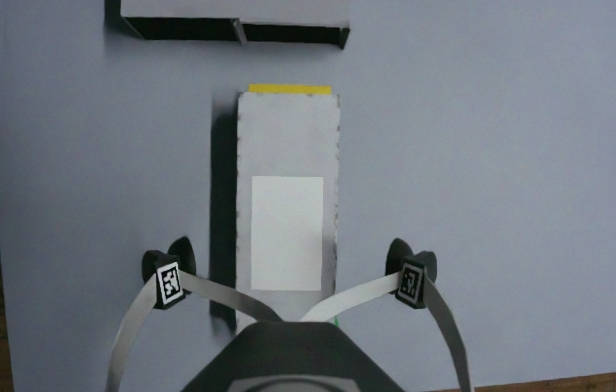

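Call:
execute_actions([
  {"r1":{"base":{"strafe_m":0.003},"joints":{"arm_m":0.398,"lift_m":0.90,"gripper_m":0.1},"pace":"default"}},
], cameras=["r1_wrist_camera"])

Call:
execute_actions([
  {"r1":{"joints":{"gripper_m":0.01},"pace":"default"}},
], cameras=["r1_wrist_camera"])

Scene clock: 373.90 s.
r1.base_odometry: x=-0.642 y=+2.813 heading=-0.790 (m, m, rad; r1's odometry frame)
r1.turned_by_wheels: +0.000 (rad since the last result)
r1.turned_by_imu: +0.000 (rad since the last result)
r1.base_tilt: forward=+0.0 right=-0.4 (deg)
r1.lidar_m: 0.38 0.41 1.23 1.18 1.24 1.62 1.57 1.65 2.15 2.95 0.59 0.41
r1.base_status: done
r1.joint_positions: lift_m=+0.900 arm_m=+0.396 wrist_yaw_rad=+0.000 wrist_pitch_rad=+1.540 wrist_roll_rad=+0.000 gripper_m=+0.100
r1.joint_status: all done
r1.motor_effort: lift_m=+17(21) arm_m=+9(8) wrist_yaw_rad=-2(0) wrist_pitch_rad=-1(0) wrist_roll_rad=-1(1) gripper_m=-1(0) wheel_0=-2(8) wheel_1=-1(5) wheel_2=+1(2) (%)
r1.hand_pose: x=+0.5762 y=-0.0874 z=+0.7901 quat_wxyz=(+0.718, +0.000, +0.696, +0.000) (m; r1's base frame)
r1.wrist_depth_mm: 240 242 234 202 252 252 254 / 241 245 246 248 251 255 256 / 244 244 248 211 253 257 258 / 244 247 248 212 254 256 259 / 246 247 213 213 254 258 262 / 246 249 213 213 257 260 263 / 249 251 254 - 260 262 265
r2.base_odometry: x=+0.366 y=-1.393 heading=-2.438 (m, m, rad; r2's odometry frame)
r2.turned_by_wheels: +0.000 (rad since the last result)
r2.turned_by_imu: +0.000 (rad since the last result)
r2.base_tilt: forward=+0.1 right=-0.2 (deg)
r2.lidar_m: 0.37 0.39 0.58 2.58 2.72 1.12 1.08 3.01 2.18 2.13 0.85 0.38
r2.base_status: not commanded
r2.joint_positions: lift_m=+1.130 arm_m=+0.002 wrist_yaw_rad=+0.000 wrist_pitch_rad=+1.570 wrist_roll_rad=+0.000 gripper_m=+0.110
r2.joint_status: not commanded
r2.motor_effort: lift_m=+22(22) arm_m=+0(0) wrist_yaw_rad=+0(0) wrist_pitch_rad=-1(1) wrist_roll_rad=-3(4) gripper_m=-2(1) wheel_0=+3(3) wheel_1=+1(2) wheel_2=-2(2) (%)
r2.hand_pose: x=+0.1727 y=-0.0874 z=+1.0195 quat_wxyz=(+0.707, +0.000, +0.707, +0.000) (m; r2's base frame)
r2.wrist_depth_mm: 351 351 349 351 349 353 842 / 1182 1182 1182 1160 1205 1182 1182 / 1229 1255 1255 1255 1255 1255 1255 / 1229 1255 1255 1255 1255 1281 1281 / 1229 1255 1042 1025 1281 1281 1281 / 1229 1255 214 1042 205 1255 1255 / 1229 1229 1255 124 1255 1255 1255
pictures: r1_wrist_camera
camera_calibration (this result's frames):
r1_wrist_camera: T_world_to_cam=[[0.00143625, -0.999438, 0.0334885, -0.122625], [-0.999949, -0.00109968, 0.0100668, 0.614056], [-0.0100243, -0.0335012, -0.999388, 1.02083], [0, 0, 0, 1]] pos_world=[0.624433, -0.0876819, 1.01813]
Images, in order (width x height): r1_wrist_camera 616x392.

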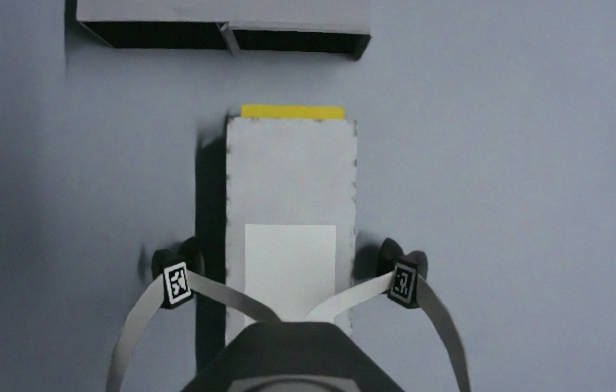

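Scene clock: 375.60 s.
r1.base_odometry: x=-0.642 y=+2.813 heading=-0.790 (m, m, rad; r1's odometry frame)
r1.turned_by_wheels: +0.000 (rad since the last result)
r1.turned_by_imu: +0.000 (rad since the last result)
r1.base_tilt: forward=-0.1 right=-0.4 (deg)
r1.lidar_m: 0.38 0.42 1.28 1.17 1.23 1.61 1.58 1.65 2.15 2.92 0.61 0.41
r1.base_status: not commanded
r1.joint_positions: lift_m=+0.900 arm_m=+0.396 wrist_yaw_rad=+0.000 wrist_pitch_rad=+1.540 wrist_roll_rad=+0.000 gripper_m=+0.011
r1.joint_status: all done
r1.motor_effort: lift_m=+21(20) arm_m=+9(9) wrist_yaw_rad=-1(2) wrist_pitch_rad=+0(3) wrist_roll_rad=-2(1) gripper_m=-27(30) wheel_0=-2(2) wheel_1=-1(1) wheel_2=+1(1) (%)
r1.hand_pose: x=+0.5763 y=-0.0874 z=+0.7898 quat_wxyz=(+0.718, +0.000, +0.696, +0.000) (m; r1's base frame)
r1.wrist_depth_mm: 237 239 239 200 247 249 251 / 238 241 245 245 250 251 254 / 239 242 244 190 250 253 254 / 242 244 246 193 253 254 258 / 242 246 195 195 254 257 260 / 245 176 196 196 186 257 260 / 246 248 252 - 258 259 263
r2.base_odometry: x=+0.366 y=-1.393 heading=-2.438 (m, m, rad; r2's odometry frame)
r2.turned_by_wheels: +0.000 (rad since the last result)
r2.turned_by_imu: +0.000 (rad since the last result)
r2.base_tilt: forward=+0.1 right=-0.2 (deg)
r2.lidar_m: 0.38 0.40 0.55 2.55 2.74 1.11 1.08 3.01 2.21 2.14 0.85 0.38
r2.base_status: not commanded
r2.joint_positions: lift_m=+1.130 arm_m=+0.002 wrist_yaw_rad=+0.000 wrist_pitch_rad=+1.570 wrist_roll_rad=+0.000 gripper_m=+0.110
r2.joint_status: not commanded
r2.motor_effort: lift_m=+22(22) arm_m=+0(1) wrist_yaw_rad=+0(0) wrist_pitch_rad=+0(1) wrist_roll_rad=-3(1) gripper_m=-1(2) wheel_0=+3(3) wheel_1=+2(2) wheel_2=-2(2) (%)
r2.hand_pose: x=+0.1727 y=-0.0874 z=+1.0195 quat_wxyz=(+0.707, +0.000, +0.707, +0.000) (m; r2's base frame)
r2.wrist_depth_mm: 355 353 351 351 349 351 842 / 1160 1160 1160 1182 1182 1182 1205 / 1255 1255 1255 1255 1255 1281 1281 / 1229 1255 1255 1255 1255 1255 1281 / 1205 1255 1042 1042 1255 1255 1281 / 1229 1255 214 1025 206 1229 1281 / 1205 1229 1205 124 1255 1229 1255
pictures: r1_wrist_camera
camera_calibration (this result's frames):
r1_wrist_camera: T_world_to_cam=[[0.00139651, -0.999438, 0.0334887, -0.122594], [-0.99995, -0.00106483, 0.00991995, 0.614224], [-0.00987872, -0.0335009, -0.99939, 1.02048], [0, 0, 0, 1]] pos_world=[0.624446, -0.0876839, 1.01787]
Images, in order (width x height): r1_wrist_camera 616x392.

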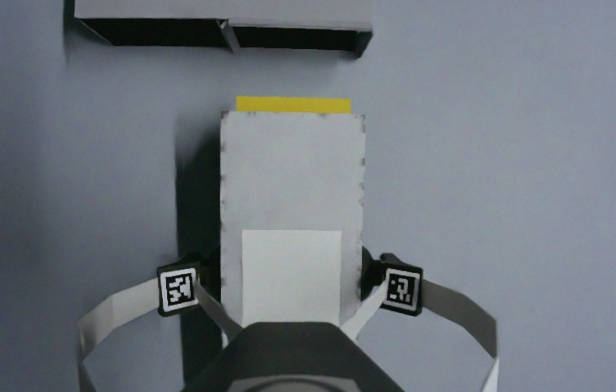

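Call:
execute_actions([
  {"r1":{"joints":{"lift_m":0.94,"arm_m":0.05},"pace":"default"}},
], cameras=[])

Call:
execute_actions([
  {"r1":{"base":{"rotate_rad":-1.55},"pace":"default"}},
], cameras=["r1_head_camera","r1_head_left_camera"])

Scene clock: 377.90 s.
r1.base_odometry: x=-0.642 y=+2.813 heading=-0.790 (m, m, rad; r1's odometry frame)
r1.turned_by_wheels: +0.000 (rad since the last result)
r1.turned_by_imu: +0.000 (rad since the last result)
r1.base_tilt: forward=-0.1 right=-0.4 (deg)
r1.lidar_m: 0.38 0.41 1.26 1.18 1.24 1.63 1.58 1.65 2.16 2.91 0.61 0.31
r1.base_status: not commanded
r1.joint_positions: lift_m=+0.939 arm_m=+0.052 wrist_yaw_rad=+0.000 wrist_pitch_rad=+1.540 wrist_roll_rad=+0.000 gripper_m=+0.011
r1.joint_status: all done
r1.motor_effort: lift_m=+26(28) arm_m=-9(12) wrist_yaw_rad=-1(3) wrist_pitch_rad=-2(2) wrist_roll_rad=-1(1) gripper_m=-27(30) wheel_0=-2(2) wheel_1=-1(1) wheel_2=+1(1) (%)
r1.hand_pose: x=+0.2312 y=-0.0874 z=+0.8294 quat_wxyz=(+0.718, +0.000, +0.696, +0.000) (m; r1's base frame)
r1.wrist_depth_mm: 286 332 296 301 304 676 1042 / 976 1008 842 1025 1042 1060 1042 / 1008 991 1025 190 1042 1042 1042 / 1008 1025 1025 193 1025 1042 1098 / 1025 1042 194 193 1060 1042 1098 / 1042 176 196 196 187 1078 1098 / 1025 1060 854 - 1098 1098 1078
r2.base_odometry: x=+0.366 y=-1.393 heading=-2.438 (m, m, rad; r2's odometry frame)
r2.turned_by_wheels: +0.000 (rad since the last result)
r2.turned_by_imu: +0.001 (rad since the last result)
r2.base_tilt: forward=+0.1 right=-0.2 (deg)
r2.lidar_m: 0.38 0.39 0.54 2.57 2.66 1.11 1.08 3.02 2.19 2.13 0.85 0.37
r2.base_status: not commanded
r2.joint_positions: lift_m=+1.130 arm_m=+0.002 wrist_yaw_rad=+0.000 wrist_pitch_rad=+1.570 wrist_roll_rad=+0.000 gripper_m=+0.110
r2.joint_status: not commanded
r2.motor_effort: lift_m=+22(22) arm_m=+0(0) wrist_yaw_rad=+0(0) wrist_pitch_rad=-1(0) wrist_roll_rad=-3(4) gripper_m=+0(1) wheel_0=+3(3) wheel_1=+1(1) wheel_2=-2(2) (%)
r2.hand_pose: x=+0.1727 y=-0.0874 z=+1.0195 quat_wxyz=(+0.707, +0.000, +0.707, +0.000) (m; r2's base frame)
r2.wrist_depth_mm: 353 353 349 351 351 351 842 / 1160 1182 1160 1182 1182 1182 1182 / 1229 1255 1229 1255 1255 1255 1308 / 1255 1229 1255 1255 1281 1255 1255 / 1255 1229 1025 1025 1281 1255 1255 / 1229 1229 214 1008 206 1255 1255 / 1255 1229 1229 124 1255 1255 1281
pictures: none
No camera images: the call's "cameras" was empty. Leave "cameras" out to get every camera's image.

Scene clock: 380.03 s.
r1.base_odometry: x=-0.642 y=+2.813 heading=-2.340 (m, m, rad; r1's odometry frame)
r1.turned_by_wheels: -1.550 (rad since the last result)
r1.turned_by_imu: -1.569 (rad since the last result)
r1.base_tilt: forward=-0.1 right=-0.3 (deg)
r1.lidar_m: 2.91 0.58 0.40 0.36 0.42 1.22 1.19 1.22 1.66 1.56 1.65 0.33
r1.base_status: done
r1.joint_positions: lift_m=+0.940 arm_m=+0.052 wrist_yaw_rad=+0.000 wrist_pitch_rad=+1.540 wrist_roll_rad=+0.000 gripper_m=+0.011
r1.joint_status: not commanded
r1.motor_effort: lift_m=+25(26) arm_m=-9(9) wrist_yaw_rad=-2(3) wrist_pitch_rad=-2(2) wrist_roll_rad=+0(0) gripper_m=-28(30) wheel_0=+0(6) wheel_1=+1(6) wheel_2=-1(6) (%)
r1.hand_pose: x=+0.2313 y=-0.0874 z=+0.8294 quat_wxyz=(+0.718, +0.000, +0.696, +0.000) (m; r1's base frame)
r1.wrist_depth_mm: 976 1008 1025 1025 1025 1042 1042 / 976 991 1008 1042 1042 1060 1042 / 991 1025 991 190 1042 1042 1042 / 1008 1025 1042 191 1042 1042 1060 / 946 1042 195 195 1060 1060 1078 / 960 176 195 196 186 1078 1098 / 788 1025 854 - 1060 1078 1098
r2.base_odometry: x=+0.366 y=-1.393 heading=-2.438 (m, m, rad; r2's odometry frame)
r2.turned_by_wheels: +0.000 (rad since the last result)
r2.turned_by_imu: +0.001 (rad since the last result)
r2.base_tilt: forward=+0.1 right=-0.2 (deg)
r2.lidar_m: 0.39 0.40 0.57 2.59 2.71 1.11 1.09 3.01 2.21 2.12 0.88 0.40
r2.base_status: not commanded
r2.joint_positions: lift_m=+1.130 arm_m=+0.002 wrist_yaw_rad=+0.000 wrist_pitch_rad=+1.570 wrist_roll_rad=+0.000 gripper_m=+0.110
r2.joint_status: not commanded
r2.motor_effort: lift_m=+22(22) arm_m=+0(1) wrist_yaw_rad=+0(0) wrist_pitch_rad=-1(0) wrist_roll_rad=-3(4) gripper_m=-1(1) wheel_0=+3(3) wheel_1=+1(1) wheel_2=-2(2) (%)
r2.hand_pose: x=+0.1727 y=-0.0874 z=+1.0195 quat_wxyz=(+0.707, +0.000, +0.707, +0.000) (m; r2's base frame)
r2.wrist_depth_mm: 353 351 351 349 349 351 831 / 1182 1160 1160 1182 1182 1182 1205 / 1229 1255 1229 1255 1255 1281 1281 / 1229 1255 1229 1255 1255 1281 1255 / 1229 1255 1025 1042 1255 1255 1281 / 1255 1229 214 1025 205 1255 1281 / 1229 1229 1229 124 1229 1255 1255
pictures: r1_head_camera, r1_head_left_camera
Images, in order (width x height): r1_head_camera 420x560, r1_head_left_camera 420x672.

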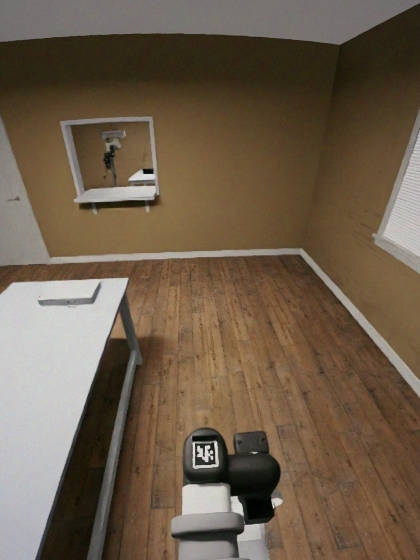

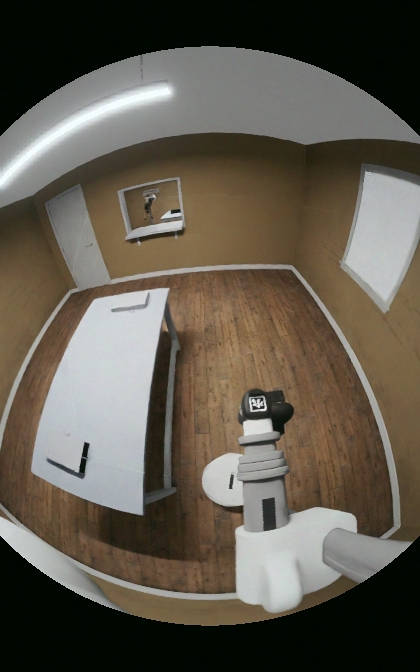

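Call:
execute_actions([
  {"r1":{"base":{"translate_m":2.0},"pace":"fast"}},
], cameras=[])

Call:
execute_actions([
  {"r1":{"base":{"strafe_m":0.95},"joints":{"lift_m":1.08},"pace":"fast"}},
], cameras=["r1_head_camera","r2_head_camera"])

Scene clock: 387.33 s.
r1.base_odometry: x=-2.033 y=+1.376 heading=-2.340 (m, m, rad; r1's odometry frame)
r1.turned_by_wheels: +0.000 (rad since the last result)
r1.turned_by_imu: +0.003 (rad since the last result)
r1.base_tilt: forward=+0.0 right=-0.4 (deg)
r1.lidar_m: 1.08 1.01 1.24 3.20 0.87 0.74 1.68 2.26 1.58 1.53 1.59 0.31
r1.base_status: done
r1.joint_positions: lift_m=+0.940 arm_m=+0.052 wrist_yaw_rad=+0.000 wrist_pitch_rad=+1.540 wrist_roll_rad=+0.000 gripper_m=+0.011
r1.joint_status: not commanded
r1.motor_effort: lift_m=+25(25) arm_m=-8(9) wrist_yaw_rad=-3(3) wrist_pitch_rad=+0(1) wrist_roll_rad=-1(1) gripper_m=-30(29) wheel_0=+0(3) wheel_1=+0(3) wheel_2=+0(10) (%)
r1.hand_pose: x=+0.2313 y=-0.0874 z=+0.8294 quat_wxyz=(+0.718, +0.000, +0.696, +0.000) (m; r1's base frame)
r1.wrist_depth_mm: 1008 991 1025 1025 1042 1042 1060 / 976 1025 1025 1025 1042 1042 1042 / 991 976 1025 190 1042 1060 1042 / 1008 1025 1042 193 1060 1060 1060 / 1025 1025 194 194 1060 1098 1078 / 1042 175 195 196 186 1078 1098 / 1042 1060 854 - 1078 1078 1098
r2.base_odometry: x=+0.366 y=-1.393 heading=-2.438 (m, m, rad; r2's odometry frame)
r2.turned_by_wheels: +0.000 (rad since the last result)
r2.turned_by_imu: +0.002 (rad since the last result)
r2.base_tilt: forward=+0.1 right=-0.2 (deg)
r2.lidar_m: 0.37 0.39 0.57 2.56 2.71 1.12 1.08 3.00 2.21 2.14 0.86 0.41
r2.base_status: not commanded
r2.joint_positions: lift_m=+1.130 arm_m=+0.002 wrist_yaw_rad=+0.000 wrist_pitch_rad=+1.570 wrist_roll_rad=+0.000 gripper_m=+0.110
r2.joint_status: not commanded
r2.motor_effort: lift_m=+22(22) arm_m=-1(1) wrist_yaw_rad=+0(0) wrist_pitch_rad=-2(1) wrist_roll_rad=-2(2) gripper_m=-1(1) wheel_0=+3(3) wheel_1=+1(1) wheel_2=-2(2) (%)
r2.hand_pose: x=+0.1727 y=-0.0874 z=+1.0195 quat_wxyz=(+0.707, +0.000, +0.707, +0.000) (m; r2's base frame)
r2.wrist_depth_mm: 355 351 349 349 349 351 842 / 1182 1182 1182 1160 1182 1182 1182 / 1255 1229 1229 1255 1255 1255 1255 / 1229 1229 1255 1255 1255 1281 1255 / 1229 1255 1025 1025 1281 1255 1281 / 1255 1229 214 1025 205 1281 1281 / 1229 1229 1229 124 1229 1255 1255
pictures: none
No camera images: the call's "cameras" was empty. Leave "cameras" out to get every camera's image.

Scene clock: 391.17 s.
r1.base_odometry: x=-1.350 y=+0.716 heading=-2.340 (m, m, rad; r1's odometry frame)
r1.turned_by_wheels: +0.000 (rad since the last result)
r1.turned_by_imu: -0.002 (rad since the last result)
r1.base_tilt: forward=-0.1 right=-0.4 (deg)
r1.lidar_m: 0.84 0.89 1.50 2.26 2.35 0.66 0.60 0.70 2.59 2.48 1.58 0.32
r1.base_status: done
r1.joint_positions: lift_m=+1.080 arm_m=+0.052 wrist_yaw_rad=+0.000 wrist_pitch_rad=+1.540 wrist_roll_rad=+0.000 gripper_m=+0.011
r1.joint_status: all done
r1.motor_effort: lift_m=+26(28) arm_m=-8(9) wrist_yaw_rad=-1(3) wrist_pitch_rad=-1(2) wrist_roll_rad=+0(0) gripper_m=-27(29) wheel_0=+0(11) wheel_1=+1(11) wheel_2=+0(0) (%)
r1.hand_pose: x=+0.2313 y=-0.0874 z=+0.9694 quat_wxyz=(+0.718, +0.000, +0.696, +0.000) (m; r1's base frame)
r1.wrist_depth_mm: 1118 1138 1138 1182 1182 1160 1182 / 1138 1138 1138 1182 1182 1182 1205 / 1138 1138 1138 189 1160 1160 1229 / 1118 1118 1118 192 1160 1205 1182 / 1160 1182 193 195 1182 1205 1205 / 1138 176 195 196 189 1205 1255 / 1160 1160 1205 - 1229 1229 1229
r2.base_odometry: x=+0.366 y=-1.393 heading=-2.438 (m, m, rad; r2's odometry frame)
r2.turned_by_wheels: +0.000 (rad since the last result)
r2.turned_by_imu: +0.001 (rad since the last result)
r2.base_tilt: forward=+0.2 right=-0.2 (deg)
r2.lidar_m: 0.38 0.39 0.57 2.57 2.70 1.13 1.10 3.02 2.21 2.14 0.87 0.41
r2.base_status: not commanded
r2.joint_positions: lift_m=+1.130 arm_m=+0.002 wrist_yaw_rad=+0.000 wrist_pitch_rad=+1.570 wrist_roll_rad=+0.000 gripper_m=+0.110
r2.joint_status: not commanded
r2.motor_effort: lift_m=+22(22) arm_m=+0(0) wrist_yaw_rad=+0(0) wrist_pitch_rad=-1(1) wrist_roll_rad=-3(2) gripper_m=-1(1) wheel_0=+3(3) wheel_1=+2(1) wheel_2=-2(2) (%)
r2.hand_pose: x=+0.1727 y=-0.0874 z=+1.0195 quat_wxyz=(+0.707, +0.000, +0.707, +0.000) (m; r2's base frame)
r2.wrist_depth_mm: 353 351 351 349 351 353 842 / 1182 1160 1160 1182 1182 1182 1182 / 1255 1229 1255 1255 1281 1255 1281 / 1255 1229 1255 1255 1255 1229 1281 / 1255 1229 1042 1042 1255 1255 1255 / 1229 1229 213 1042 205 1255 1255 / 1229 1255 1255 123 1255 1281 1255
pictures: r1_head_camera, r2_head_camera
Images, in order (width x height): r1_head_camera 420x560, r2_head_camera 420x560.

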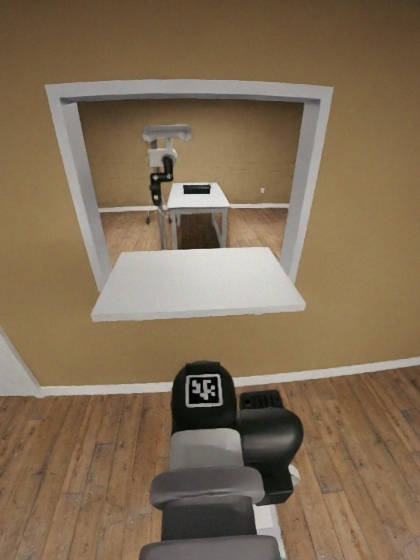

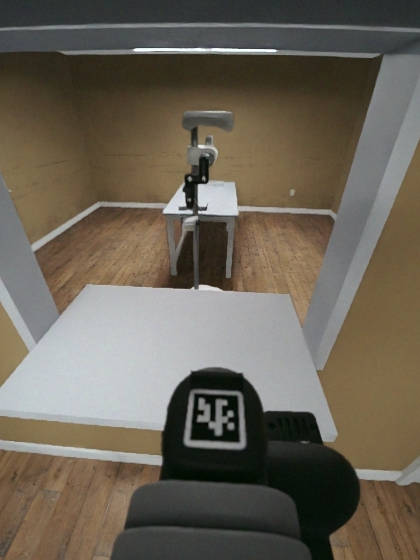

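Call:
execute_actions([
  {"r1":{"base":{"rotate_rad":0.045},"pace":"default"},"r2":{"base":{"strafe_m":0.28},"pace":"fast"}},
], cameras=[])

Call:
execute_actions([
  {"r1":{"base":{"translate_m":0.5},"joints":{"arm_m":0.19},"pace":"default"}},
], cameras=[])

Call:
execute_actions([
  {"r1":{"joints":{"arm_m":0.485,"lift_m":1.05},"pace":"default"}},
], cameras=["r1_wrist_camera","r2_head_camera"])

Scene clock: 393.63 s.
r1.base_odometry: x=-1.350 y=+0.716 heading=-2.295 (m, m, rad; r1's odometry frame)
r1.turned_by_wheels: +0.045 (rad since the last result)
r1.turned_by_imu: +0.046 (rad since the last result)
r1.base_tilt: forward=-0.1 right=-0.4 (deg)
r1.lidar_m: 0.84 0.89 1.54 2.26 2.37 0.63 0.62 0.70 2.59 2.47 1.53 0.30
r1.base_status: done
r1.joint_positions: lift_m=+1.080 arm_m=+0.052 wrist_yaw_rad=+0.000 wrist_pitch_rad=+1.540 wrist_roll_rad=+0.000 gripper_m=+0.011
r1.joint_status: not commanded
r1.motor_effort: lift_m=+26(26) arm_m=-8(9) wrist_yaw_rad=-3(2) wrist_pitch_rad=-1(1) wrist_roll_rad=-1(1) gripper_m=-28(29) wheel_0=+0(2) wheel_1=-1(3) wheel_2=+0(2) (%)
r1.hand_pose: x=+0.2313 y=-0.0874 z=+0.9694 quat_wxyz=(+0.718, +0.000, +0.696, +0.000) (m; r1's base frame)
r1.wrist_depth_mm: 1118 1138 1160 1138 1138 1160 1182 / 1098 1160 1160 1182 1160 1182 1205 / 1160 1138 1160 190 1182 1205 1229 / 1160 1138 1138 192 1205 1229 1255 / 1138 1182 193 194 1182 1229 1205 / 1160 176 195 196 187 1205 1229 / 1160 1160 1205 - 1205 1255 1255
r2.base_odometry: x=+0.547 y=-1.607 heading=-2.438 (m, m, rad; r2's odometry frame)
r2.turned_by_wheels: +0.000 (rad since the last result)
r2.turned_by_imu: +0.001 (rad since the last result)
r2.base_tilt: forward=+0.1 right=-0.2 (deg)
r2.lidar_m: 0.39 0.40 0.89 2.31 2.42 1.14 1.08 1.18 2.51 2.19 0.57 0.41
r2.base_status: done
r2.joint_positions: lift_m=+1.130 arm_m=+0.002 wrist_yaw_rad=+0.000 wrist_pitch_rad=+1.570 wrist_roll_rad=+0.000 gripper_m=+0.110
r2.joint_status: not commanded
r2.motor_effort: lift_m=+22(22) arm_m=+0(0) wrist_yaw_rad=+0(0) wrist_pitch_rad=-1(0) wrist_roll_rad=-4(4) gripper_m=-2(1) wheel_0=-1(11) wheel_1=+0(10) wheel_2=+0(0) (%)
r2.hand_pose: x=+0.1727 y=-0.0874 z=+1.0195 quat_wxyz=(+0.707, +0.000, +0.707, +0.000) (m; r2's base frame)
r2.wrist_depth_mm: 364 362 359 357 359 362 364 / 1205 1182 1205 1182 1205 1205 1229 / 1255 1255 1255 1255 1255 1281 1281 / 1255 1229 1255 1281 1255 1281 1255 / 1229 1255 1042 1025 1281 1255 1255 / 1229 1229 214 1042 206 1255 1281 / 1229 1255 1229 124 1255 1255 1281
pictures: none
No camera images: the call's "cameras" was empty. Leave "cameras" out to get every camera's image.

Scene clock: 396.87 s.
r1.base_odometry: x=-1.682 y=+0.341 heading=-2.295 (m, m, rad; r1's odometry frame)
r1.turned_by_wheels: +0.000 (rad since the last result)
r1.turned_by_imu: +0.001 (rad since the last result)
r1.base_tilt: forward=-0.1 right=-0.4 (deg)
r1.lidar_m: 0.25 0.38 0.51 2.25 2.35 3.27 1.11 1.17 2.58 2.13 0.51 0.26
r1.base_status: done
r1.joint_positions: lift_m=+1.080 arm_m=+0.188 wrist_yaw_rad=+0.000 wrist_pitch_rad=+1.540 wrist_roll_rad=+0.000 gripper_m=+0.011
r1.joint_status: all done
r1.motor_effort: lift_m=+26(25) arm_m=+8(9) wrist_yaw_rad=-2(1) wrist_pitch_rad=+1(6) wrist_roll_rad=+0(1) gripper_m=-28(27) wheel_0=-1(0) wheel_1=-1(6) wheel_2=+0(9) (%)
r1.hand_pose: x=+0.3683 y=-0.0874 z=+0.9694 quat_wxyz=(+0.718, +0.000, +0.696, +0.000) (m; r1's base frame)
r1.wrist_depth_mm: 264 267 272 272 277 279 281 / 267 268 271 273 277 282 282 / 267 272 271 189 281 281 285 / 271 272 273 192 281 285 286 / 1182 1160 193 195 282 286 287 / 1118 176 195 196 189 1229 1205 / 1138 1182 976 - 1182 1229 1229
r2.base_odometry: x=+0.547 y=-1.607 heading=-2.438 (m, m, rad; r2's odometry frame)
r2.turned_by_wheels: +0.000 (rad since the last result)
r2.turned_by_imu: +0.001 (rad since the last result)
r2.base_tilt: forward=+0.1 right=-0.2 (deg)
r2.lidar_m: 0.37 0.40 0.87 2.32 2.43 1.14 1.06 1.14 2.48 2.20 0.56 0.38
r2.base_status: not commanded
r2.joint_positions: lift_m=+1.130 arm_m=+0.002 wrist_yaw_rad=+0.000 wrist_pitch_rad=+1.570 wrist_roll_rad=+0.000 gripper_m=+0.110
r2.joint_status: not commanded
r2.motor_effort: lift_m=+23(22) arm_m=-1(0) wrist_yaw_rad=+0(0) wrist_pitch_rad=+0(1) wrist_roll_rad=-1(3) gripper_m=-1(1) wheel_0=-1(1) wheel_1=+0(0) wheel_2=+0(0) (%)
r2.hand_pose: x=+0.1727 y=-0.0874 z=+1.0195 quat_wxyz=(+0.707, +0.000, +0.707, +0.000) (m; r2's base frame)
r2.wrist_depth_mm: 364 362 362 359 359 362 366 / 1182 1205 1182 1205 1182 1205 1205 / 1255 1255 1255 1281 1255 1281 1281 / 1229 1255 1255 1255 1281 1255 1281 / 1229 1229 1042 1042 1255 1255 1281 / 1229 1229 214 1025 206 1281 1255 / 1255 1255 1255 124 1255 1229 1281
pictures: none
No camera images: the call's "cameras" was empty. Leave "cameras" out to get every camera's image.

Scene clock: 398.87 s.
r1.base_odometry: x=-1.682 y=+0.341 heading=-2.295 (m, m, rad; r1's odometry frame)
r1.turned_by_wheels: +0.000 (rad since the last result)
r1.turned_by_imu: +0.000 (rad since the last result)
r1.base_tilt: forward=+0.0 right=-0.4 (deg)
r1.lidar_m: 0.34 0.35 0.53 2.24 2.33 3.26 1.11 1.21 2.56 2.19 0.52 0.35
r1.base_status: not commanded
r1.joint_positions: lift_m=+1.050 arm_m=+0.483 wrist_yaw_rad=+0.000 wrist_pitch_rad=+1.540 wrist_roll_rad=+0.000 gripper_m=+0.011
r1.joint_status: all done
r1.motor_effort: lift_m=+21(26) arm_m=+8(9) wrist_yaw_rad=-3(2) wrist_pitch_rad=+0(2) wrist_roll_rad=-2(0) gripper_m=-29(29) wheel_0=-1(1) wheel_1=-1(1) wheel_2=+0(0) (%)
r1.hand_pose: x=+0.6634 y=-0.0874 z=+0.9398 quat_wxyz=(+0.718, +0.000, +0.696, +0.000) (m; r1's base frame)
r1.wrist_depth_mm: 236 237 240 242 246 247 250 / 236 239 240 244 247 248 251 / 238 242 241 190 248 250 253 / 239 242 244 192 249 252 255 / 242 243 194 195 252 254 256 / 242 176 194 196 187 256 258 / 245 247 248 - 255 258 260
r2.base_odometry: x=+0.547 y=-1.607 heading=-2.438 (m, m, rad; r2's odometry frame)
r2.turned_by_wheels: +0.000 (rad since the last result)
r2.turned_by_imu: +0.000 (rad since the last result)
r2.base_tilt: forward=+0.1 right=-0.2 (deg)
r2.lidar_m: 0.38 0.39 0.89 2.30 2.42 1.12 1.07 1.15 2.48 2.18 0.58 0.40
r2.base_status: not commanded
r2.joint_positions: lift_m=+1.130 arm_m=+0.002 wrist_yaw_rad=+0.000 wrist_pitch_rad=+1.570 wrist_roll_rad=+0.000 gripper_m=+0.110
r2.joint_status: not commanded
r2.motor_effort: lift_m=+22(22) arm_m=+0(0) wrist_yaw_rad=+1(0) wrist_pitch_rad=+0(1) wrist_roll_rad=-3(2) gripper_m=-2(0) wheel_0=-1(1) wheel_1=+0(0) wheel_2=+0(0) (%)
r2.hand_pose: x=+0.1727 y=-0.0874 z=+1.0195 quat_wxyz=(+0.707, +0.000, +0.707, +0.000) (m; r2's base frame)
r2.wrist_depth_mm: 364 362 359 359 359 362 364 / 1205 1182 1160 1182 1182 1182 1205 / 1229 1229 1255 1255 1255 1281 1281 / 1255 1255 1229 1255 1281 1281 1281 / 1255 1255 1042 1042 1255 1281 1255 / 1229 1255 214 1025 206 1281 1255 / 1229 1229 1229 124 1255 1255 1255
pictures: r1_wrist_camera, r2_head_camera
camera_calibration (this result's frames):
r1_wrist_camera: T_world_to_cam=[[0.0016615, -0.999438, 0.0334891, -0.127912], [-0.999952, -0.00133796, 0.00968119, 0.700022], [-0.00963094, -0.0335036, -0.999392, 1.17107], [0, 0, 0, 1]] pos_world=[0.71148, -0.0876683, 1.16786]
Images, in order (width x height): r1_wrist_camera 616x392, r2_head_camera 420x560.

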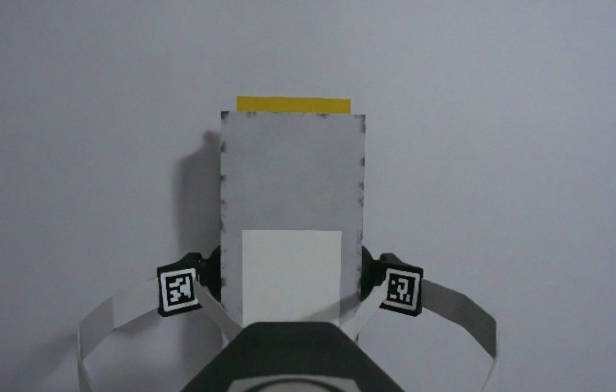

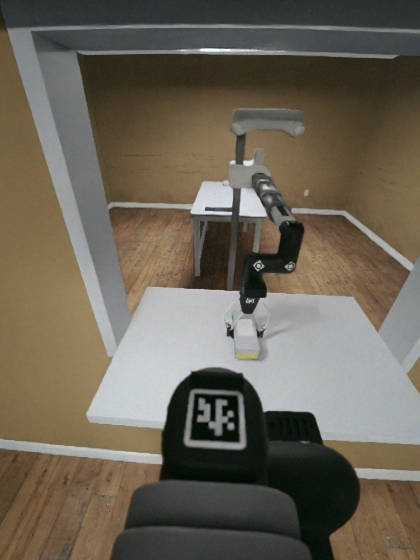

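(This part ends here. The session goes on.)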